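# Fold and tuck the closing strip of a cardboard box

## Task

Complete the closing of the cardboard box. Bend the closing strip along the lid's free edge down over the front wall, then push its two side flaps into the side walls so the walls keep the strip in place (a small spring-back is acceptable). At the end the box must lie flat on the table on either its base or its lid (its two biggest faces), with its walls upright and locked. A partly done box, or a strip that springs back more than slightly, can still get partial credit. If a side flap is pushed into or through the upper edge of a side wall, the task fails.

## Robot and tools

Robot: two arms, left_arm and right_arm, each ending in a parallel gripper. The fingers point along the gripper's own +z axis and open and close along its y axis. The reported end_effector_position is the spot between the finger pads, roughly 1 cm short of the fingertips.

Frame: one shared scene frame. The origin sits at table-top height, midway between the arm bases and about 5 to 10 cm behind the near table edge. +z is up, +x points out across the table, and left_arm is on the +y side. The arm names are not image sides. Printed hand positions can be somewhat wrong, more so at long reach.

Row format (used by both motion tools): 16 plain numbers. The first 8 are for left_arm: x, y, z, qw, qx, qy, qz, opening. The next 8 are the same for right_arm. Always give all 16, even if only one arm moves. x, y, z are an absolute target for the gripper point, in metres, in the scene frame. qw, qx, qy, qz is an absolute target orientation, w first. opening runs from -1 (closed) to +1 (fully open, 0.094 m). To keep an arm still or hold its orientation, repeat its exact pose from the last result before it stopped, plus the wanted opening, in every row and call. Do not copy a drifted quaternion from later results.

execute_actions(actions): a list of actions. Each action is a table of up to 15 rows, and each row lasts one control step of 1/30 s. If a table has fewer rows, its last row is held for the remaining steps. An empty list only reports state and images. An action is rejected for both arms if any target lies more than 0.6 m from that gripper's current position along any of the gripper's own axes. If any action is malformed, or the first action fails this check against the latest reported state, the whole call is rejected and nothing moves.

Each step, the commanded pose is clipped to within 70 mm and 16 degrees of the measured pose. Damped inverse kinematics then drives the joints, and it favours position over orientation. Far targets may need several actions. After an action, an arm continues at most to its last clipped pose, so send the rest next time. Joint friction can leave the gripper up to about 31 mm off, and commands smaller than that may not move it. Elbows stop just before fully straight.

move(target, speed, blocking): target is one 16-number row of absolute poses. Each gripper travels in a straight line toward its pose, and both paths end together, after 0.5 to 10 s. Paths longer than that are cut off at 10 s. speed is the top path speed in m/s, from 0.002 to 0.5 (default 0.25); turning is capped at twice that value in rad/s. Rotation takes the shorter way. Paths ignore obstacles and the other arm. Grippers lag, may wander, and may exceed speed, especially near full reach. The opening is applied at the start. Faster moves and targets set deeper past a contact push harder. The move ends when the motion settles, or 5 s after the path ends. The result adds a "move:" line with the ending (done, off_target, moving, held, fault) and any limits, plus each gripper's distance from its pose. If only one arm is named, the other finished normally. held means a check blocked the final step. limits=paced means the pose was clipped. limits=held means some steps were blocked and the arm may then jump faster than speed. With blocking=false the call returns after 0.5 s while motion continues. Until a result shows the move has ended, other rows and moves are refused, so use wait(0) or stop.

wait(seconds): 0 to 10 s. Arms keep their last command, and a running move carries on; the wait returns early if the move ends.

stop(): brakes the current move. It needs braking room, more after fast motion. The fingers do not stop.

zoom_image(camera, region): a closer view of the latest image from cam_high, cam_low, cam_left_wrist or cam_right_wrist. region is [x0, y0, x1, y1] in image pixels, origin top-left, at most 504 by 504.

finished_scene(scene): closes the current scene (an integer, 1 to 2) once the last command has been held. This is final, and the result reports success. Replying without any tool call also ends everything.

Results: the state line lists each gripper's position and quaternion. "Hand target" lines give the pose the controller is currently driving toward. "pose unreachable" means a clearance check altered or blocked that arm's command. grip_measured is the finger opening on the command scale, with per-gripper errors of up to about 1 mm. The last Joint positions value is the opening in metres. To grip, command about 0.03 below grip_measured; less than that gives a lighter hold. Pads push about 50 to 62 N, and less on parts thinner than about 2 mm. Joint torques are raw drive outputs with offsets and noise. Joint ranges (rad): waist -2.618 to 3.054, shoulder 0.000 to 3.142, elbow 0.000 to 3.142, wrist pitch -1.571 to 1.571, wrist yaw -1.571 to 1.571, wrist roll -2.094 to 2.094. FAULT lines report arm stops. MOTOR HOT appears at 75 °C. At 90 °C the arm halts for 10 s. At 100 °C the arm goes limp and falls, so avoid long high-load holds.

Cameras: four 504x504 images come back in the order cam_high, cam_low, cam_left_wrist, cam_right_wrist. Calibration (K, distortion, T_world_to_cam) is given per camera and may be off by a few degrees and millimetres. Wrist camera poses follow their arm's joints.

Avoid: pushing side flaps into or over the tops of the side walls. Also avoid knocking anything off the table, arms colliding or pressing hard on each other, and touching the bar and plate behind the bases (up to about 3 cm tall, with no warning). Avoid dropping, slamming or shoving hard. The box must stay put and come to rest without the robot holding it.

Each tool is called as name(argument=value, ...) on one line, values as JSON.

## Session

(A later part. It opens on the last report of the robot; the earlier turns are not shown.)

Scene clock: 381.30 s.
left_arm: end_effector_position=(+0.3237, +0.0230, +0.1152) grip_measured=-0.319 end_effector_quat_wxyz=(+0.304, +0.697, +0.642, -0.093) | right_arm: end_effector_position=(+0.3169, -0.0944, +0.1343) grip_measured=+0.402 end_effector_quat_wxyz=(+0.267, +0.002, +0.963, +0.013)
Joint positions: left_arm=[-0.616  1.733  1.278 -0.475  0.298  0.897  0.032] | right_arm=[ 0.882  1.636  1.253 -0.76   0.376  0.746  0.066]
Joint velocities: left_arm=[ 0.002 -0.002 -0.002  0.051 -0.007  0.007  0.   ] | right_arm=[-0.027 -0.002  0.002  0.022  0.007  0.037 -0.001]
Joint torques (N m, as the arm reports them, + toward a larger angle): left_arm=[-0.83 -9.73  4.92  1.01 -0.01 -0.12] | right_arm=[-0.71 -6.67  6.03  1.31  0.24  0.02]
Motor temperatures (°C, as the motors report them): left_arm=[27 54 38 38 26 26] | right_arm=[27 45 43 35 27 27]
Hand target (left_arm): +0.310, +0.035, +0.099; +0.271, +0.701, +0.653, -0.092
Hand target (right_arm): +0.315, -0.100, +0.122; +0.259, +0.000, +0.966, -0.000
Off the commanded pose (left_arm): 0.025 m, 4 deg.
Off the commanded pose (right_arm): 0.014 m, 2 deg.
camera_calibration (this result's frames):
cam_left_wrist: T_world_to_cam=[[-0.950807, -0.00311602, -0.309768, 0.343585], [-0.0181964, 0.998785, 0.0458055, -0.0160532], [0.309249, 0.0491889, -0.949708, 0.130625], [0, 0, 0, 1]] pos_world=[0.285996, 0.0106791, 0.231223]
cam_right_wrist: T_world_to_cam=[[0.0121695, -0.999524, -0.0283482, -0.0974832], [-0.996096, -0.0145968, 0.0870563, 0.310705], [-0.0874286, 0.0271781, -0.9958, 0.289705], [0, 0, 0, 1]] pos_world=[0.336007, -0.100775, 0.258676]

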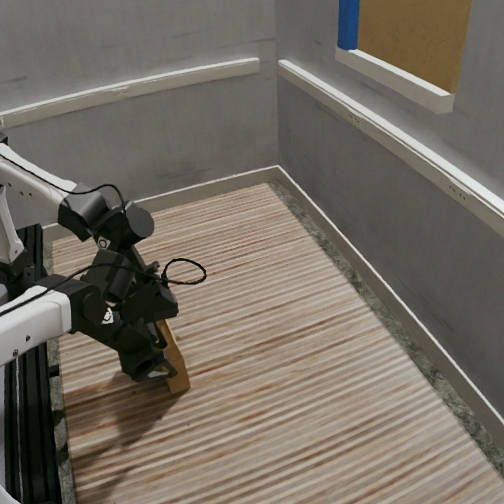

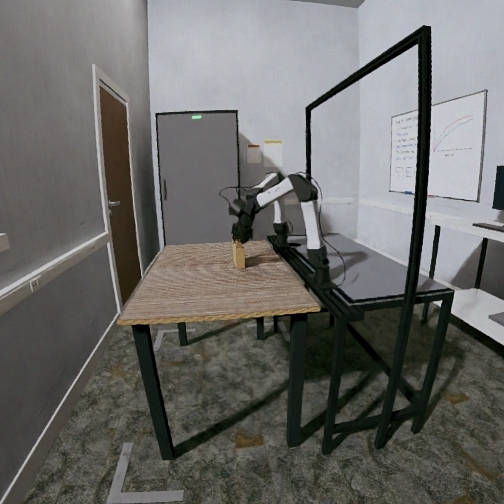

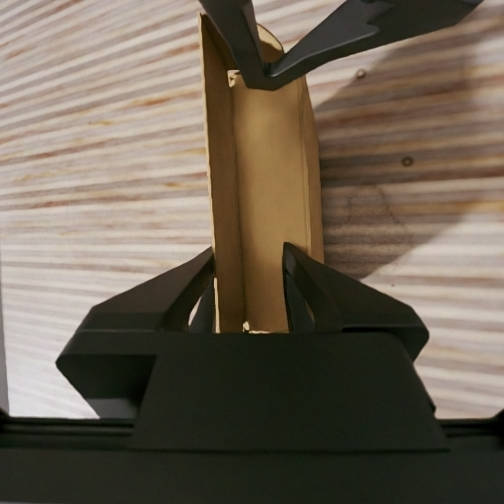

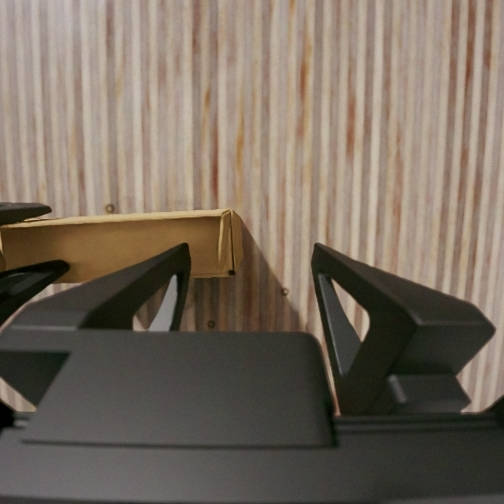

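execute_actions(actions=[[[0.31,0.035,0.098,0.2705,0.701,0.653,-0.0923,-0.32, 0.315,-0.10,0.117,0.259,0,0.966,0,0.0]],[[0.31,0.035,0.098,0.2705,0.701,0.653,-0.0923,-0.32, 0.315,-0.10,0.117,0.259,0,0.966,0,-0.25]],[[0.31,0.035,0.098,0.2705,0.701,0.653,-0.0923,-0.32, 0.315,-0.10,0.117,0.259,0,0.966,0,-0.35]],[[0.31,0.035,0.098,0.2705,0.701,0.653,-0.0923,-0.32, 0.315,-0.10,0.117,0.259,0,0.966,0,-0.42]]])

zoom_image(camera="cam_right_wrist", region=[170,180,290,300])

Scene clock: 389.40 s.
left_arm: end_effector_position=(+0.3237, +0.0230, +0.1152) grip_measured=-0.319 end_effector_quat_wxyz=(+0.304, +0.697, +0.642, -0.093) | right_arm: end_effector_position=(+0.3180, -0.0932, +0.1321) grip_measured=-0.418 end_effector_quat_wxyz=(+0.271, +0.003, +0.963, +0.017)
Joint positions: left_arm=[-0.616  1.733  1.278 -0.475  0.298  0.897  0.032] | right_arm=[ 0.882  1.636  1.24  -0.738  0.376  0.746  0.027]
Joint velocities: left_arm=[-0.012 -0.002  0.007  0.007  0.037 -0.095 -0.002] | right_arm=[ 0.007 -0.007 -0.002  0.022 -0.051  0.007 -0.   ]
Joint torques (N m, as the arm reports them, + toward a larger angle): left_arm=[-0.85 -9.71  4.89  1.01  0.   -0.13] | right_arm=[-0.59 -6.45  5.81  1.31  0.26  0.06]
Motor temperatures (°C, as the motors report them): left_arm=[27 54 38 37 26 26] | right_arm=[27 44 42 35 27 27]
Hand target (left_arm): +0.310, +0.035, +0.099; +0.271, +0.701, +0.653, -0.092
Hand target (right_arm): +0.315, -0.100, +0.117; +0.259, +0.000, +0.966, +0.000
Off the commanded pose (left_arm): 0.025 m, 4 deg.
Off the commanded pose (right_arm): 0.017 m, 2 deg.
camera_calibration (this result's frames):
cam_left_wrist: T_world_to_cam=[[-0.950807, -0.00311602, -0.309768, 0.343585], [-0.0181964, 0.998785, 0.0458055, -0.0160532], [0.309249, 0.0491889, -0.949708, 0.130625], [0, 0, 0, 1]] pos_world=[0.285996, 0.0106791, 0.231223]
cam_right_wrist: T_world_to_cam=[[0.012306, -0.999303, -0.0352566, -0.0955526], [-0.996641, -0.015113, 0.0804904, 0.312918], [-0.0809671, 0.0341477, -0.996132, 0.286175], [0, 0, 0, 1]] pos_world=[0.336213, -0.100529, 0.256512]

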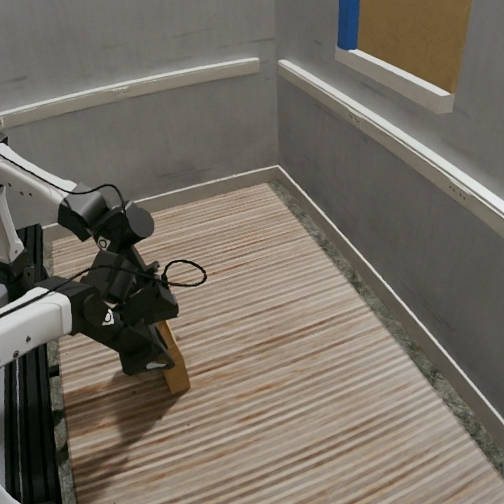

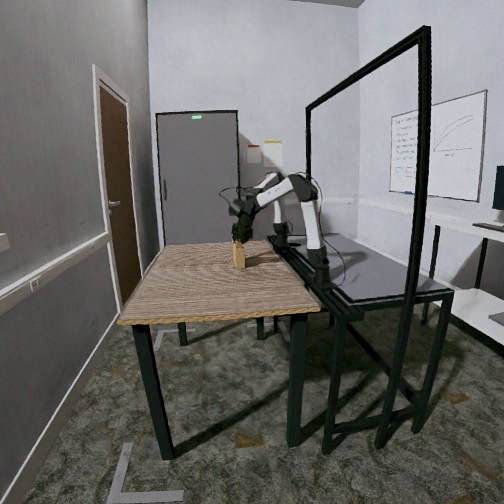

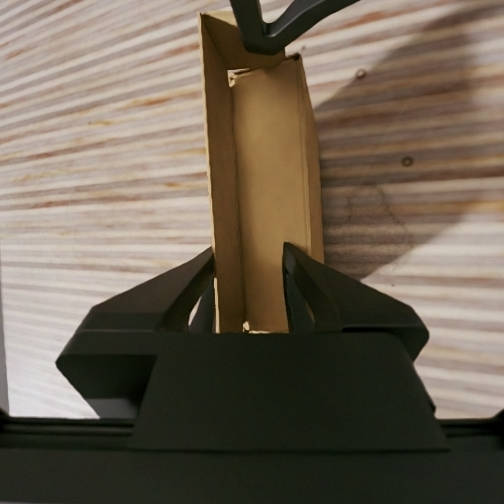

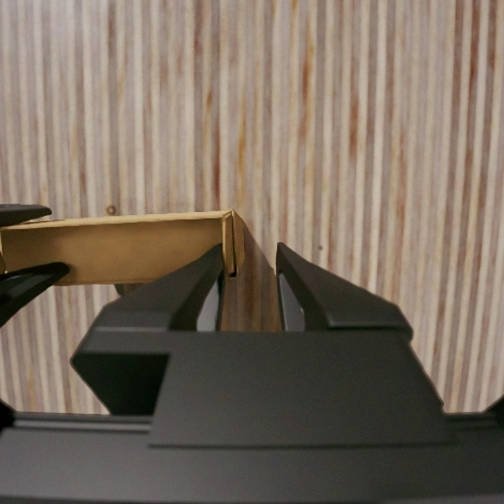

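Region (170, 180, 290, 300) of cam_right_wrist's 504x504 image, scaled by 4.200, with more detail than that image has.

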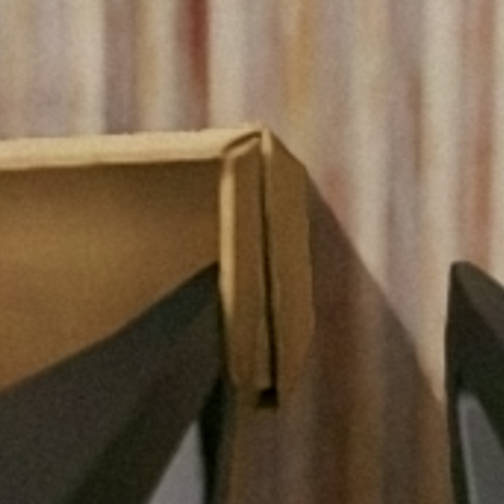

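execute_actions(actions=[[[0.31,0.035,0.098,0.2705,0.701,0.653,-0.0923,-0.32, 0.315,-0.10,0.117,0.259,0,0.966,0,-0.46]],[[0.31,0.035,0.098,0.2705,0.701,0.653,-0.0923,-0.36, 0.315,-0.10,0.117,0.259,0,0.966,0,-0.49]]])

zoom_image(camera="cam_right_wrist", region=[170,180,290,300])

zoom_image(camera="cam_left_wrist", region=[190,0,340,120])

Scene clock: 397.17 s.
left_arm: end_effector_position=(+0.3237, +0.0230, +0.1152) grip_measured=-0.358 end_effector_quat_wxyz=(+0.304, +0.697, +0.642, -0.093) | right_arm: end_effector_position=(+0.3180, -0.0932, +0.1321) grip_measured=-0.488 end_effector_quat_wxyz=(+0.271, +0.003, +0.963, +0.017)
Joint positions: left_arm=[-0.616  1.733  1.278 -0.475  0.298  0.897  0.03 ] | right_arm=[ 0.882  1.636  1.24  -0.738  0.376  0.746  0.024]
Joint velocities: left_arm=[ 0.007  0.007  0.022 -0.051 -0.022  0.007 -0.   ] | right_arm=[ 0.007  0.012  0.002  0.022 -0.022 -0.051  0.   ]
Joint torques (N m, as the arm reports them, + toward a larger angle): left_arm=[-0.84 -9.72  4.95  1.    0.01 -0.14] | right_arm=[-0.48 -6.26  5.63  1.29  0.28  0.04]
Motor temperatures (°C, as the motors report them): left_arm=[27 53 37 37 26 26] | right_arm=[27 43 42 35 27 27]
Hand target (left_arm): +0.310, +0.035, +0.099; +0.271, +0.701, +0.653, -0.092
Hand target (right_arm): +0.315, -0.100, +0.117; +0.259, +0.000, +0.966, +0.000
Off the commanded pose (left_arm): 0.025 m, 4 deg.
Off the commanded pose (right_arm): 0.017 m, 2 deg.
camera_calibration (this result's frames):
cam_left_wrist: T_world_to_cam=[[-0.950807, -0.00311602, -0.309768, 0.343585], [-0.0181964, 0.998785, 0.0458055, -0.0160532], [0.309249, 0.0491889, -0.949708, 0.130625], [0, 0, 0, 1]] pos_world=[0.285996, 0.0106791, 0.231223]
cam_right_wrist: T_world_to_cam=[[0.012306, -0.999303, -0.0352566, -0.0955526], [-0.996641, -0.015113, 0.0804904, 0.312918], [-0.0809671, 0.0341477, -0.996132, 0.286175], [0, 0, 0, 1]] pos_world=[0.336213, -0.100529, 0.256512]

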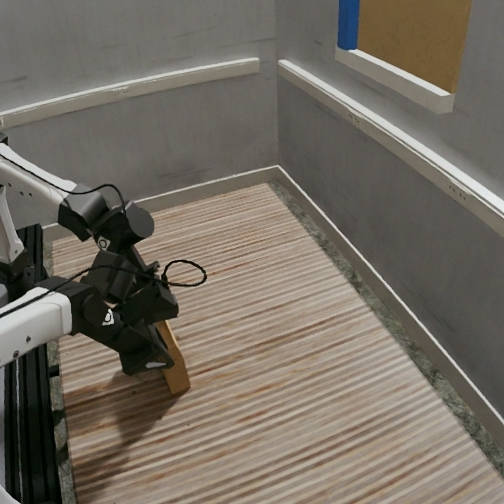

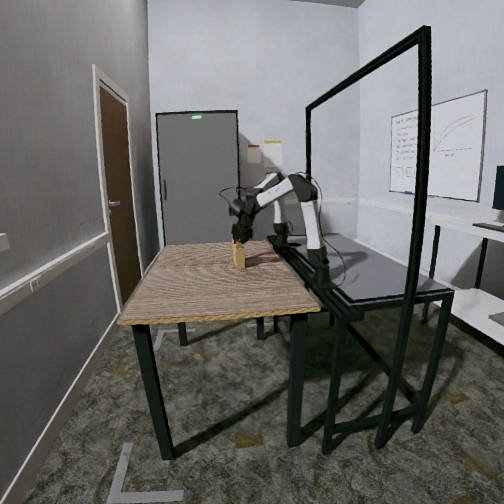

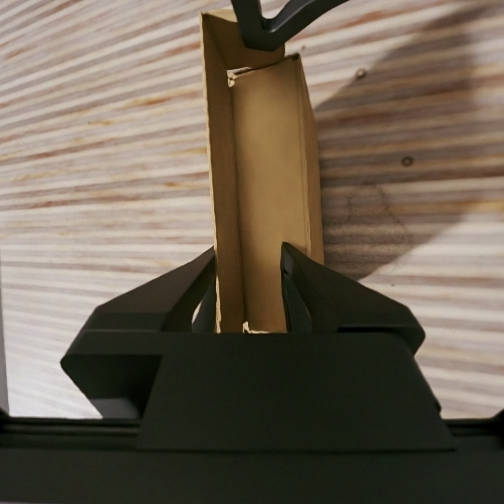

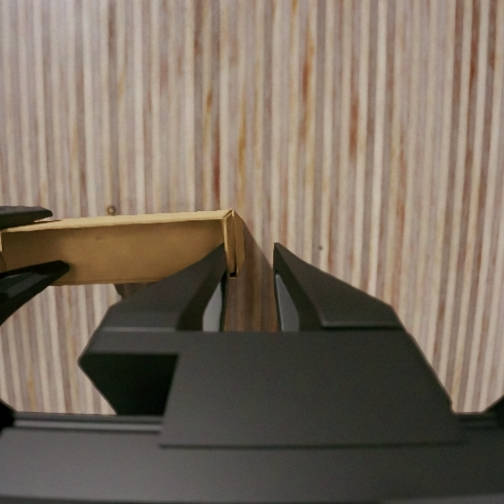

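Region (170, 180, 290, 300) of cam_right_wrist's 504x504 image, scaled by 4.200, with more detail than that image has.

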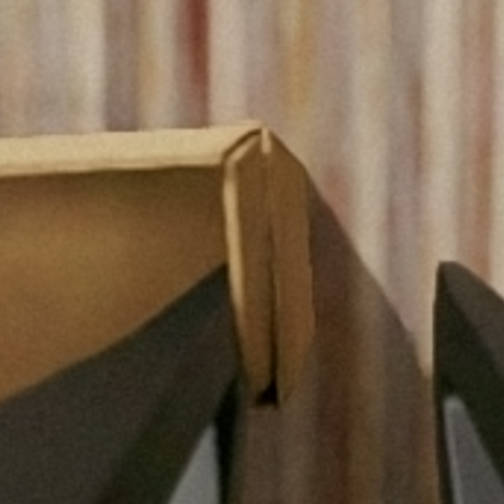

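Region (190, 0, 340, 120) of cam_left_wrist's 504x504 image, scaled by 3.360, with more detail than that image has; it fills the top 403 rows of this view, and the rest is white.

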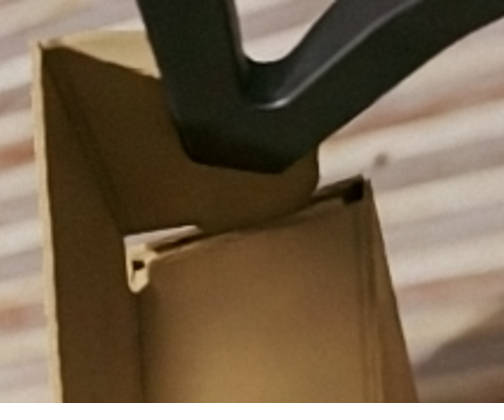

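execute_actions(actions=[[[0.31,0.035,0.098,0.2705,0.701,0.653,-0.0923,-0.41, 0.315,-0.10,0.117,0.259,0,0.966,0,-0.49]],[[0.31,0.035,0.098,0.2705,0.701,0.653,-0.0923,-0.46, 0.315,-0.10,0.117,0.259,0,0.966,0,-0.49]],[[0.31,0.035,0.098,0.2705,0.701,0.653,-0.0923,-0.46, 0.315,-0.10,0.117,0.259,0,0.966,0,-0.3]]])

zoom_image(camera="cam_right_wrist", region=[170,180,290,300])

zoom_image(camera="cam_left_wrist", region=[190,0,340,120])

Scene clock: 403.57 s.
left_arm: end_effector_position=(+0.3229, +0.0237, +0.1136) grip_measured=-0.458 end_effector_quat_wxyz=(+0.302, +0.697, +0.643, -0.094) | right_arm: end_effector_position=(+0.3181, -0.0930, +0.1322) grip_measured=-0.302 end_effector_quat_wxyz=(+0.271, +0.003, +0.962, +0.017)
Joint positions: left_arm=[-0.616  1.733  1.273 -0.475  0.297  0.897  0.025] | right_arm=[ 0.882  1.636  1.24  -0.737  0.376  0.746  0.033]
Joint velocities: left_arm=[-0.017 -0.012  0.012 -0.081  0.051  0.022 -0.001] | right_arm=[ 0.012 -0.007 -0.012  0.095 -0.022 -0.037 -0.   ]
Joint torques (N m, as the arm reports them, + toward a larger angle): left_arm=[-0.87 -9.72  5.16  0.99 -0.01 -0.14] | right_arm=[-0.63 -6.44  5.89  1.32  0.23  0.01]
Motor temperatures (°C, as the motors report them): left_arm=[27 53 37 37 26 26] | right_arm=[27 43 42 35 27 27]
Hand target (left_arm): +0.310, +0.035, +0.099; +0.271, +0.701, +0.653, -0.092
Hand target (right_arm): +0.315, -0.100, +0.117; +0.259, +0.000, +0.966, +0.000
Off the commanded pose (left_arm): 0.023 m, 4 deg.
Off the commanded pose (right_arm): 0.017 m, 2 deg.
camera_calibration (this result's frames):
cam_left_wrist: T_world_to_cam=[[-0.95177, -0.00255878, -0.306801, 0.342293], [-0.0183717, 0.998646, 0.0486645, -0.0170053], [0.306261, 0.0519539, -0.950529, 0.130309], [0, 0, 0, 1]] pos_world=[0.285564, 0.011088, 0.229706]
cam_right_wrist: T_world_to_cam=[[0.0124709, -0.999262, -0.0363263, -0.095231], [-0.996681, -0.0153452, 0.0799524, 0.313105], [-0.0804509, 0.0352087, -0.996137, 0.286199], [0, 0, 0, 1]] pos_world=[0.336278, -0.100433, 0.256601]

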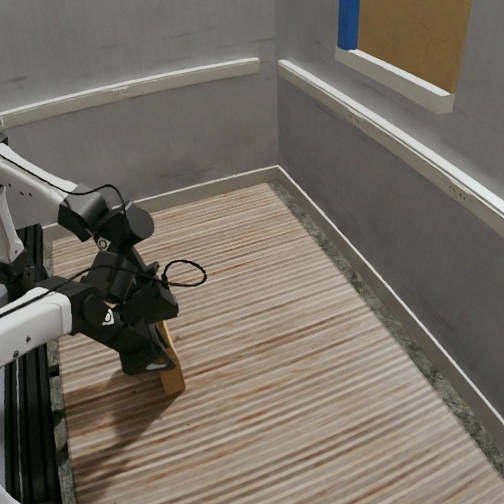

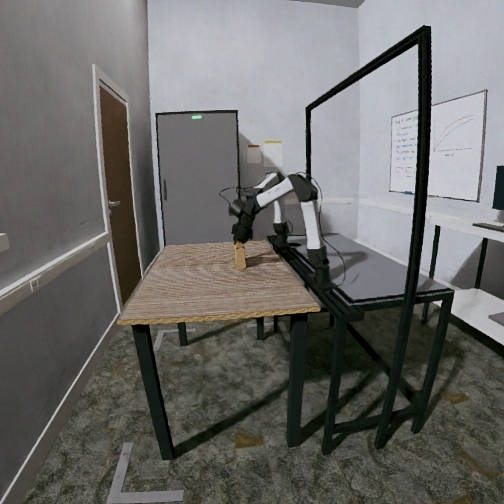

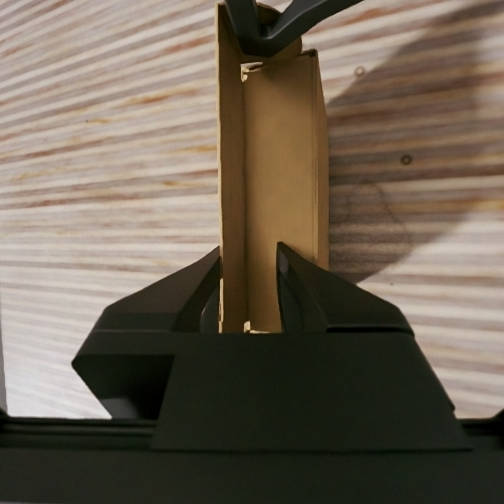

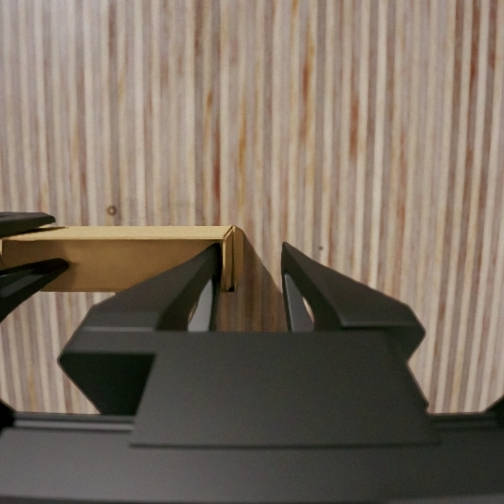

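Region (170, 180, 290, 300) of cam_right_wrist's 504x504 image, scaled by 4.200, with more detail than that image has.

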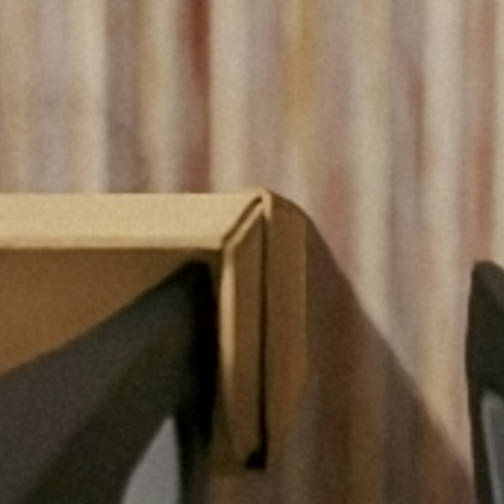

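Region (190, 0, 340, 120) of cam_left_wrist's 504x504 image, scaled by 3.360, with more detail than that image has; it fills the top 403 rows of this view, and the rest is white.

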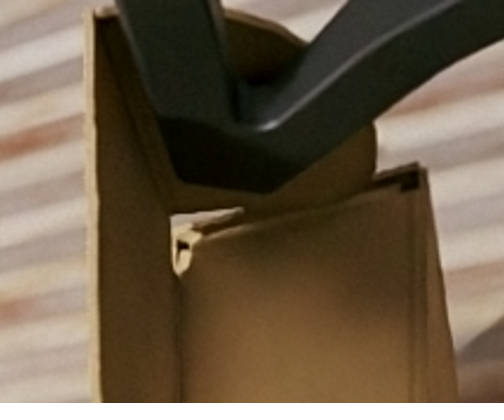

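execute_actions(actions=[[[0.31,0.035,0.098,0.2705,0.701,0.653,-0.0923,-0.46, 0.305,-0.098,0.15,0.259,0,0.966,0,-0.1]],[[0.31,0.035,0.098,0.2705,0.701,0.653,-0.0923,-0.46, 0.295,-0.10,0.185,0.259,0,0.966,0,0.2]],[[0.31,0.035,0.098,0.2705,0.701,0.653,-0.0923,-0.46, 0.29,-0.10,0.185,0.31,-0.26,0.914,0,0.6]],[[0.31,0.035,0.098,0.2705,0.701,0.653,-0.0923,-0.46, 0.29,-0.10,0.185,0.345,-0.5,0.794,0,0.7]],[[0.31,0.035,0.098,0.2705,0.701,0.653,-0.0923,-0.46, 0.29,-0.09,0.185,0.3535,-0.707,0.612,0,0.7]],[[0.31,0.035,0.098,0.2705,0.701,0.653,-0.0923,-0.46, 0.295,-0.075,0.165,0.3535,-0.707,0.612,0,0.7]]])

Scene clock: 417.77 s.
left_arm: end_effector_position=(+0.3229, +0.0237, +0.1136) grip_measured=-0.458 end_effector_quat_wxyz=(+0.302, +0.697, +0.643, -0.094) | right_arm: end_effector_position=(+0.3009, -0.0766, +0.1775) grip_measured=+0.698 end_effector_quat_wxyz=(-0.365, +0.698, -0.616, +0.007)
Joint positions: left_arm=[-0.616  1.733  1.273 -0.475  0.297  0.897  0.025] | right_arm=[ 0.737  1.366  1.032 -0.475 -0.099 -0.98   0.08 ]
Joint velocities: left_arm=[ 0.007 -0.012 -0.007 -0.022 -0.051 -0.037 -0.001] | right_arm=[-0.002 -0.002  0.012  0.081  0.037 -0.037  0.   ]
Joint torques (N m, as the arm reports them, + toward a larger angle): left_arm=[-0.82 -9.73  5.18  1.    0.01 -0.13] | right_arm=[ 0.42 -4.75  6.46  1.8  -0.19  0.1 ]
Motor temperatures (°C, as the motors report them): left_arm=[27 53 37 37 26 26] | right_arm=[27 42 41 36 27 27]
Hand target (left_arm): +0.310, +0.035, +0.099; +0.271, +0.701, +0.653, -0.092
Hand target (right_arm): +0.295, -0.075, +0.165; -0.354, +0.707, -0.612, -0.000
Off the commanded pose (left_arm): 0.023 m, 4 deg.
Off the commanded pose (right_arm): 0.014 m, 2 deg.
camera_calibration (this result's frames):
cam_left_wrist: T_world_to_cam=[[-0.95177, -0.00255878, -0.306801, 0.342293], [-0.0183717, 0.998646, 0.0486645, -0.0170053], [0.306261, 0.0519539, -0.950529, 0.130309], [0, 0, 0, 1]] pos_world=[0.285564, 0.011088, 0.229706]
cam_right_wrist: T_world_to_cam=[[0.856419, -0.0177664, 0.515976, -0.353794], [-0.0687586, -0.99443, 0.079885, -0.0616067], [0.511682, -0.103893, -0.85287, 0.115145], [0, 0, 0, 1]] pos_world=[0.239842, -0.0555865, 0.285674]

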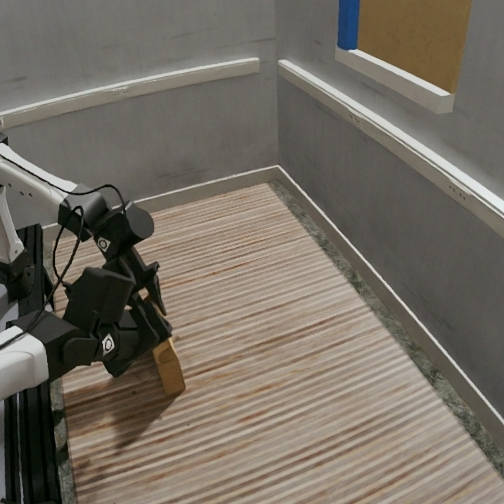

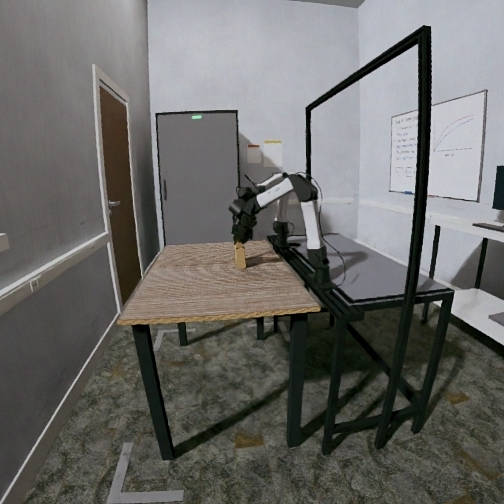

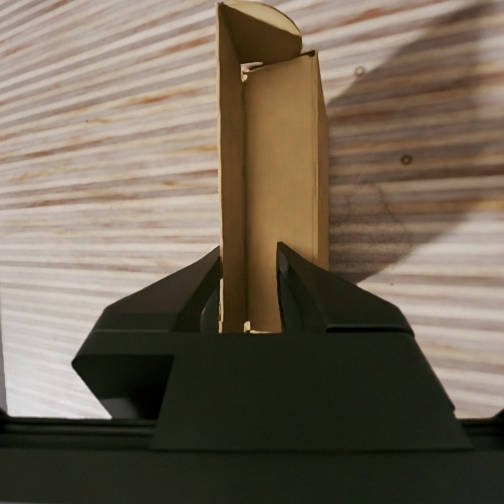

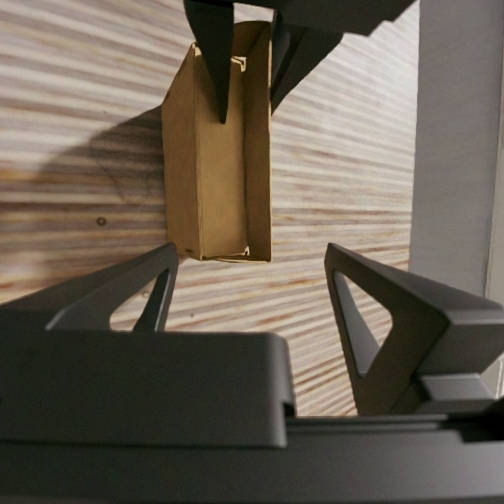

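execute_actions(actions=[[[0.31,0.035,0.098,0.2705,0.701,0.653,-0.0923,-0.46, 0.298,-0.068,0.145,0.3535,-0.707,0.612,0,0.7]],[[0.31,0.035,0.098,0.2705,0.701,0.653,-0.0923,-0.46, 0.302,-0.062,0.125,0.3535,-0.707,0.612,0,0.7]],[[0.31,0.035,0.098,0.2705,0.701,0.653,-0.0923,-0.46, 0.305,-0.06,0.108,0.3535,-0.707,0.612,0,0.7]],[[0.31,0.035,0.098,0.2705,0.701,0.653,-0.0923,-0.46, 0.305,-0.06,0.108,0.3535,-0.707,0.612,0,0.45]]])

Scene clock: 423.93 s.
left_arm: end_effector_position=(+0.3229, +0.0237, +0.1136) grip_measured=-0.458 end_effector_quat_wxyz=(+0.302, +0.697, +0.643, -0.094) | right_arm: end_effector_position=(+0.3114, -0.0578, +0.1217) grip_measured=+0.452 end_effector_quat_wxyz=(-0.368, +0.703, -0.608, +0.004)
Joint positions: left_arm=[-0.616  1.733  1.273 -0.475  0.297  0.897  0.025] | right_arm=[ 0.756  1.496  0.913 -0.219 -0.1   -0.982  0.068]
Joint velocities: left_arm=[-0.012 -0.002  0.002  0.037 -0.007  0.037  0.001] | right_arm=[-0.002  0.002  0.002  0.037  0.051 -0.066  0.   ]
Joint torques (N m, as the arm reports them, + toward a larger angle): left_arm=[-0.85 -9.74  5.22  1.    0.   -0.13] | right_arm=[ 0.53 -5.62  6.23  1.81 -0.1   0.19]
Motor temperatures (°C, as the motors report them): left_arm=[27 53 37 37 26 26] | right_arm=[27 41 41 36 27 27]
Hand target (left_arm): +0.310, +0.035, +0.099; +0.271, +0.701, +0.653, -0.092
Hand target (right_arm): +0.305, -0.060, +0.108; -0.354, +0.707, -0.612, -0.000
Off the commanded pose (left_arm): 0.023 m, 4 deg.
Off the commanded pose (right_arm): 0.015 m, 2 deg.
camera_calibration (this result's frames):
cam_left_wrist: T_world_to_cam=[[-0.95177, -0.00255878, -0.306801, 0.342293], [-0.0183717, 0.998646, 0.0486645, -0.0170053], [0.306261, 0.0519539, -0.950529, 0.130309], [0, 0, 0, 1]] pos_world=[0.285564, 0.011088, 0.229706]
cam_right_wrist: T_world_to_cam=[[0.853899, -0.00215923, 0.520435, -0.332528], [-0.0484373, -0.995981, 0.0753408, -0.0435861], [0.51818, -0.0895419, -0.850571, 0.0626783], [0, 0, 0, 1]] pos_world=[0.249356, -0.0385166, 0.229655]

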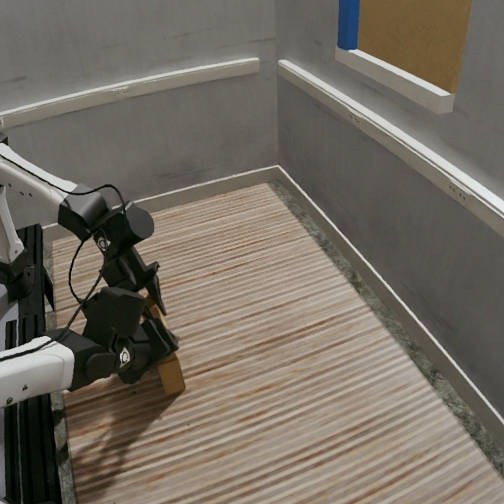

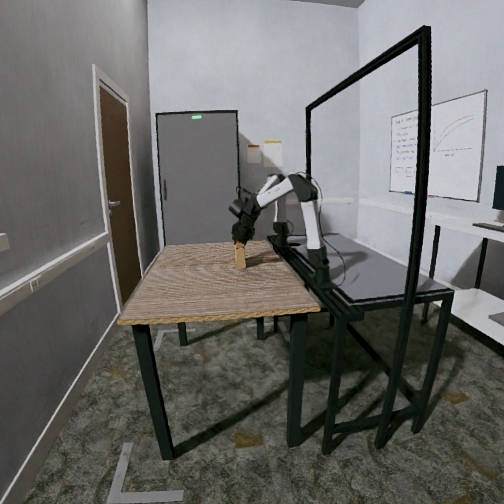

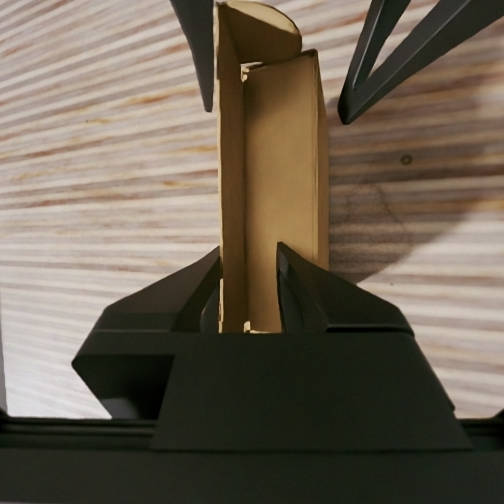

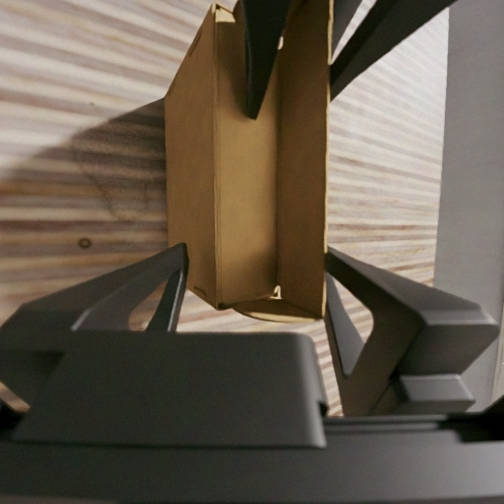

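execute_actions(actions=[[[0.31,0.035,0.098,0.2705,0.701,0.653,-0.0923,-0.46, 0.312,-0.06,0.10,0.3535,-0.707,0.612,0,0.55]],[[0.31,0.035,0.098,0.2705,0.701,0.653,-0.0923,-0.46, 0.316,-0.06,0.094,0.3535,-0.707,0.612,0,0.55]],[[0.31,0.035,0.098,0.2705,0.701,0.653,-0.0923,-0.46, 0.316,-0.06,0.094,0.3535,-0.707,0.612,0,0.45]]])

Scene clock: 429.80 s.
left_arm: end_effector_position=(+0.3229, +0.0237, +0.1136) grip_measured=-0.458 end_effector_quat_wxyz=(+0.302, +0.697, +0.643, -0.094) | right_arm: end_effector_position=(+0.3210, -0.0540, +0.1107) grip_measured=+0.452 end_effector_quat_wxyz=(-0.371, +0.702, -0.608, +0.004)
Joint positions: left_arm=[-0.616  1.733  1.273 -0.475  0.297  0.896  0.025] | right_arm=[ 0.745  1.548  0.913 -0.161 -0.107 -0.987  0.068]
Joint velocities: left_arm=[-0.017 -0.012  0.007 -0.007 -0.007  0.022 -0.   ] | right_arm=[-0.002  0.007  0.007  0.037  0.051  0.066  0.001]
Joint torques (N m, as the arm reports them, + toward a larger angle): left_arm=[-0.8  -9.74  5.19  1.    0.02 -0.13] | right_arm=[-0.76 -5.68  5.83  1.88 -0.18  0.03]
Motor temperatures (°C, as the motors report them): left_arm=[27 53 37 37 26 26] | right_arm=[27 41 41 37 27 27]
Hand target (left_arm): +0.310, +0.035, +0.099; +0.271, +0.701, +0.653, -0.092
Hand target (right_arm): +0.316, -0.060, +0.094; -0.354, +0.707, -0.612, -0.000
Off the commanded pose (left_arm): 0.023 m, 4 deg.
Off the commanded pose (right_arm): 0.018 m, 2 deg.
camera_calibration (this result's frames):
cam_left_wrist: T_world_to_cam=[[-0.951833, -0.00287932, -0.306604, 0.342299], [-0.0186663, 0.998645, 0.04857, -0.0168994], [0.306049, 0.0519537, -0.950597, 0.130386], [0, 0, 0, 1]] pos_world=[0.285591, 0.0110881, 0.229715]
cam_right_wrist: T_world_to_cam=[[0.852069, -0.00628416, 0.523392, -0.334966], [-0.0508201, -0.996197, 0.0707728, -0.0372318], [0.520957, -0.0869022, -0.849148, 0.0477772], [0, 0, 0, 1]] pos_world=[0.258632, -0.0350433, 0.218524]

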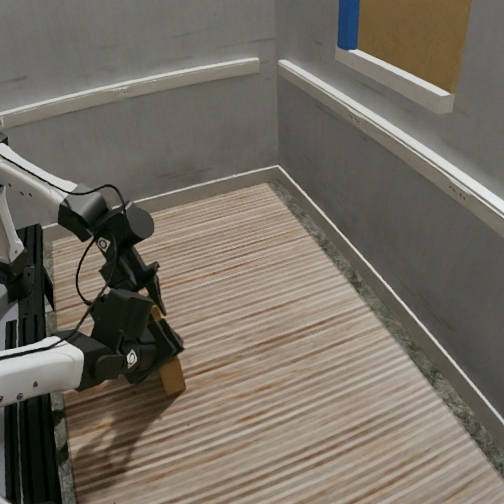

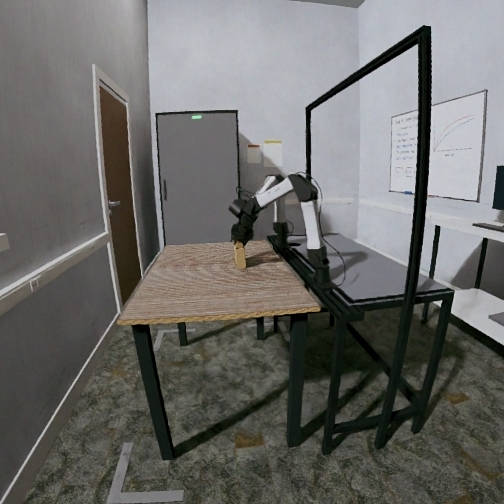

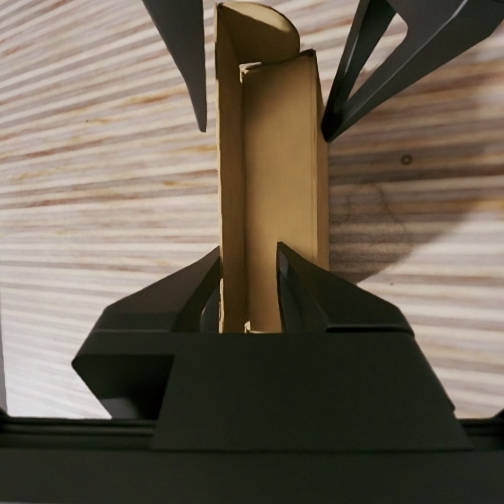

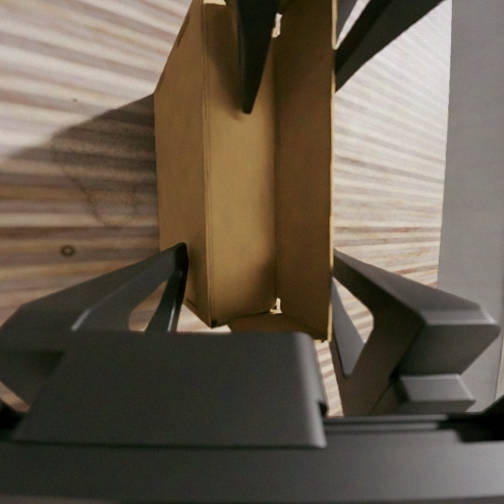

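−x finger touches; close a bit more until +x pad contacts.

execute_actions(actions=[[[0.31,0.035,0.098,0.2705,0.701,0.653,-0.0923,-0.46, 0.316,-0.06,0.094,0.3535,-0.707,0.612,0,0.40]],[[0.31,0.035,0.098,0.2705,0.701,0.653,-0.0923,-0.46, 0.316,-0.06,0.094,0.3535,-0.707,0.612,0,0.35]],[[0.31,0.035,0.098,0.2705,0.701,0.653,-0.0923,-0.46, 0.316,-0.06,0.094,0.3535,-0.707,0.612,0,0.31]]])

zoom_image(camera="cam_left_wrist", region=[160,0,360,160])

Scene clock: 435.43 s.
left_arm: end_effector_position=(+0.3231, +0.0239, +0.1136) grip_measured=-0.459 end_effector_quat_wxyz=(+0.302, +0.697, +0.643, -0.093) | right_arm: end_effector_position=(+0.3201, -0.0537, +0.1104) grip_measured=+0.313 end_effector_quat_wxyz=(-0.370, +0.703, -0.608, +0.002)
Joint positions: left_arm=[-0.616  1.733  1.273 -0.475  0.296  0.896  0.025] | right_arm=[ 0.745  1.548  0.913 -0.164 -0.112 -0.987  0.062]
Joint velocities: left_arm=[-0.007 -0.012  0.007 -0.081 -0.022 -0.007  0.   ] | right_arm=[-0.002 -0.002 -0.012 -0.022  0.022  0.066 -0.001]
Joint torques (N m, as the arm reports them, + toward a larger angle): left_arm=[-0.81 -9.71  5.19  1.    0.02 -0.12] | right_arm=[-0.65 -5.59  5.81  1.89 -0.13  0.03]
Motor temperatures (°C, as the motors report them): left_arm=[27 53 37 37 26 26] | right_arm=[27 41 41 37 27 27]
Hand target (left_arm): +0.310, +0.035, +0.099; +0.271, +0.701, +0.653, -0.092
Hand target (right_arm): +0.316, -0.060, +0.094; -0.354, +0.707, -0.612, -0.000
Off the commanded pose (left_arm): 0.023 m, 4 deg.
Off the commanded pose (right_arm): 0.018 m, 2 deg.
camera_calibration (this result's frames):
cam_left_wrist: T_world_to_cam=[[-0.951588, -0.00338867, -0.307358, 0.34248], [-0.0195578, 0.998581, 0.0495419, -0.0168876], [0.306754, 0.0531547, -0.950304, 0.129975], [0, 0, 0, 1]] pos_world=[0.285699, 0.0111153, 0.229616]
cam_right_wrist: T_world_to_cam=[[0.854262, -0.00407946, 0.519827, -0.334179], [-0.0474002, -0.996415, 0.070076, -0.038015], [0.517677, -0.0845031, -0.851393, 0.0493791], [0, 0, 0, 1]] pos_world=[0.258112, -0.0350693, 0.21842]

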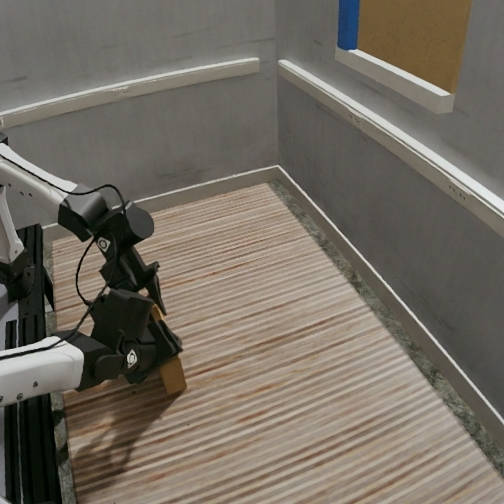

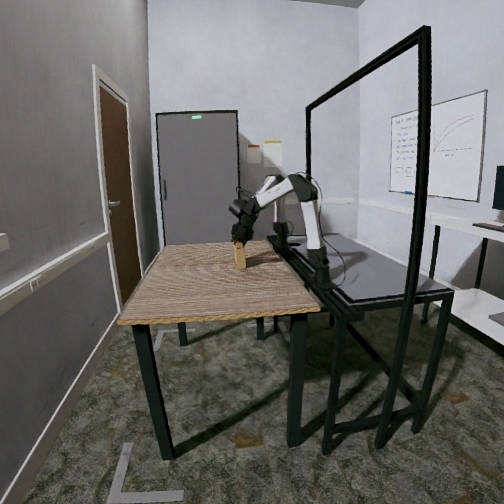

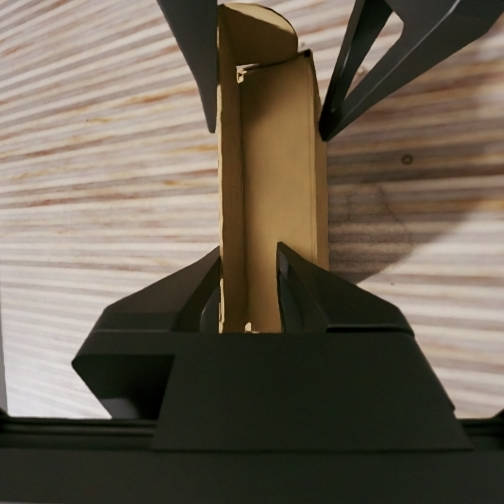

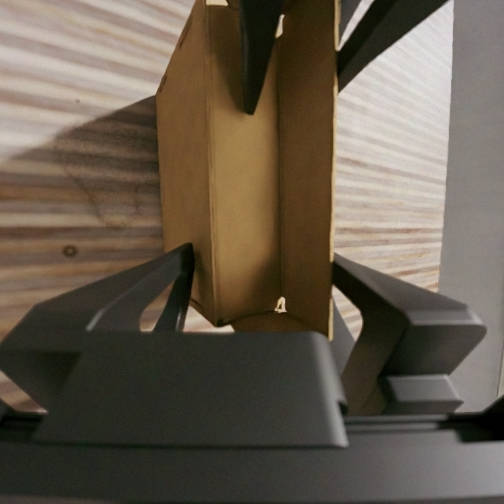

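Region (160, 0, 360, 160) of cam_left_wrist's 504x504 image, scaled by 2.520, with more detail than that image has; it fills the top 403 rows of this view, and the rest is white.

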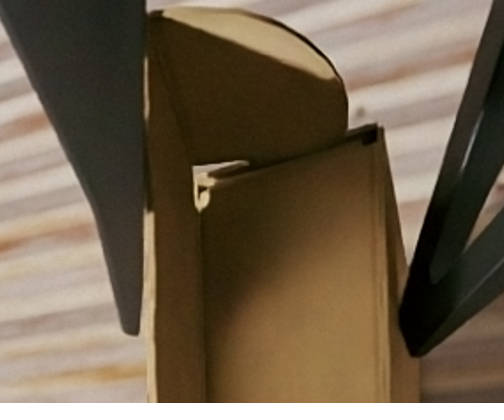

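Held. Left withdraws and becomes pusher.

execute_actions(actions=[[[0.322,0.028,0.115,0.2705,0.701,0.653,-0.0923,-0.1, 0.316,-0.06,0.094,0.3535,-0.707,0.612,0,0.31]],[[0.318,0.04,0.15,0.2705,0.701,0.653,-0.0923,-0.1, 0.316,-0.06,0.094,0.3535,-0.707,0.612,0,0.31]],[[0.315,0.07,0.185,0.2705,0.701,0.653,-0.0923,0.1, 0.316,-0.06,0.094,0.3535,-0.707,0.612,0,0.31]],[[0.31,0.09,0.18,0.28,0.49,0.82,-0.06,0.4, 0.316,-0.06,0.094,0.3535,-0.707,0.612,0,0.31]],[[0.31,0.09,0.175,0.275,0.25,0.928,-0.03,0.4, 0.316,-0.06,0.094,0.3535,-0.707,0.612,0,0.31]],[[0.308,0.088,0.165,0.259,0,0.966,0,0.4, 0.316,-0.06,0.094,0.3535,-0.707,0.612,0,0.31]],[[0.308,0.088,0.15,0.259,0,0.966,0,0.4, 0.316,-0.06,0.094,0.3535,-0.707,0.612,0,0.31]]])

zoom_image(camera="cam_left_wrist", region=[200,170,360,330])

Scene clock: 445.13 s.
left_arm: end_effector_position=(+0.3123, +0.0828, +0.1637) grip_measured=+0.399 end_effector_quat_wxyz=(+0.272, -0.001, +0.962, -0.021) | right_arm: end_effector_position=(+0.3203, -0.0536, +0.1106) grip_measured=+0.312 end_effector_quat_wxyz=(-0.371, +0.703, -0.607, +0.002)
Joint positions: left_arm=[-0.783  1.652  1.444 -0.894 -0.348 -0.754  0.066] | right_arm=[ 0.745  1.548  0.913 -0.162 -0.112 -0.987  0.062]
Joint velocities: left_arm=[ 0.007 -0.007 -0.007 -0.095 -0.037 -0.022 -0.   ] | right_arm=[-0.017  0.002  0.002 -0.007 -0.007 -0.022 -0.001]
Joint torques (N m, as the arm reports them, + toward a larger angle): left_arm=[-0.82 -6.88  6.11  0.97 -0.35 -0.21] | right_arm=[-0.65 -6.    5.72  1.87 -0.13  0.05]
Motor temperatures (°C, as the motors report them): left_arm=[27 53 37 37 26 26] | right_arm=[27 40 41 38 27 27]
Hand target (left_arm): +0.308, +0.088, +0.150; +0.259, -0.000, +0.966, +0.000
Hand target (right_arm): +0.316, -0.060, +0.094; -0.354, +0.707, -0.612, -0.000
Off the commanded pose (left_arm): 0.015 m, 3 deg.
Off the commanded pose (right_arm): 0.018 m, 2 deg.
camera_calibration (this result's frames):
cam_left_wrist: T_world_to_cam=[[-0.0160947, -0.999222, 0.036007, 0.0819105], [-0.997164, 0.0186885, 0.0729006, 0.304183], [-0.0735168, -0.0347316, -0.996689, 0.311377], [0, 0, 0, 1]] pos_world=[0.32753, 0.0869766, 0.285221]
cam_right_wrist: T_world_to_cam=[[0.853546, -0.0042621, 0.521, -0.334402], [-0.0472271, -0.996483, 0.0692194, -0.0378157], [0.518873, -0.0836873, -0.850745, 0.0490899], [0, 0, 0, 1]] pos_world=[0.25817, -0.0349998, 0.218604]

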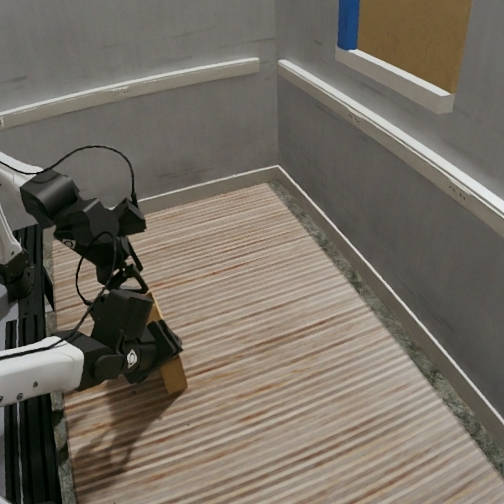

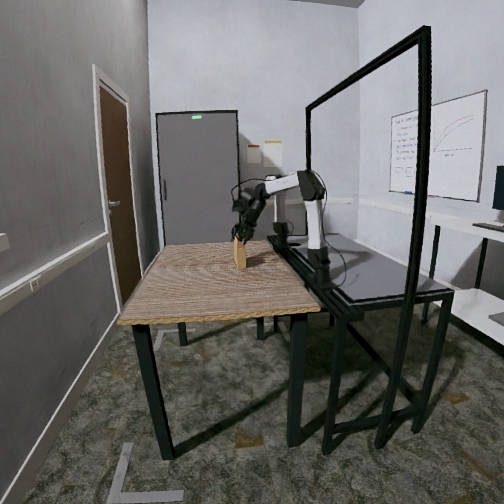

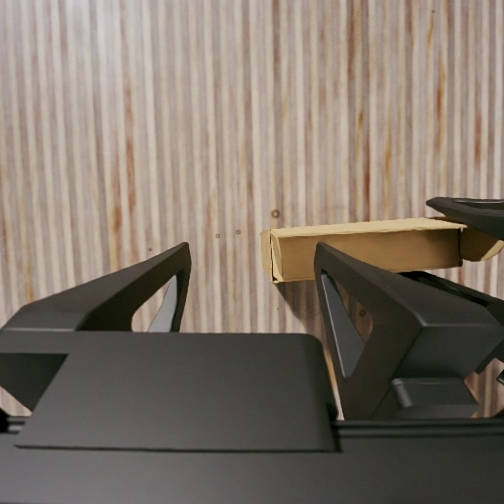

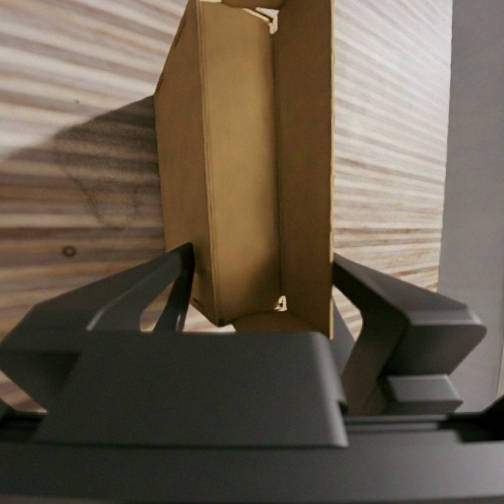

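Region (200, 170, 360, 330) of cam_left_wrist's 504x504 image, scaled by 3.150, with more detail than that image has.

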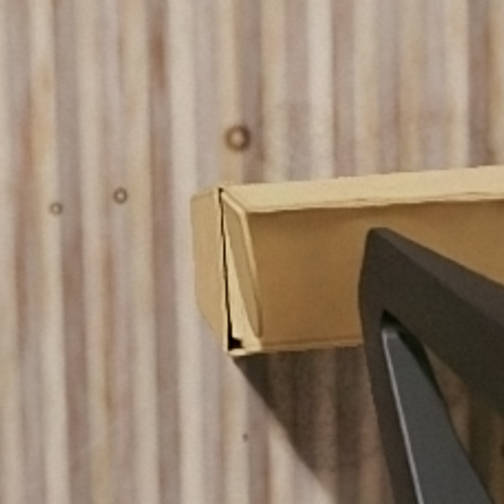

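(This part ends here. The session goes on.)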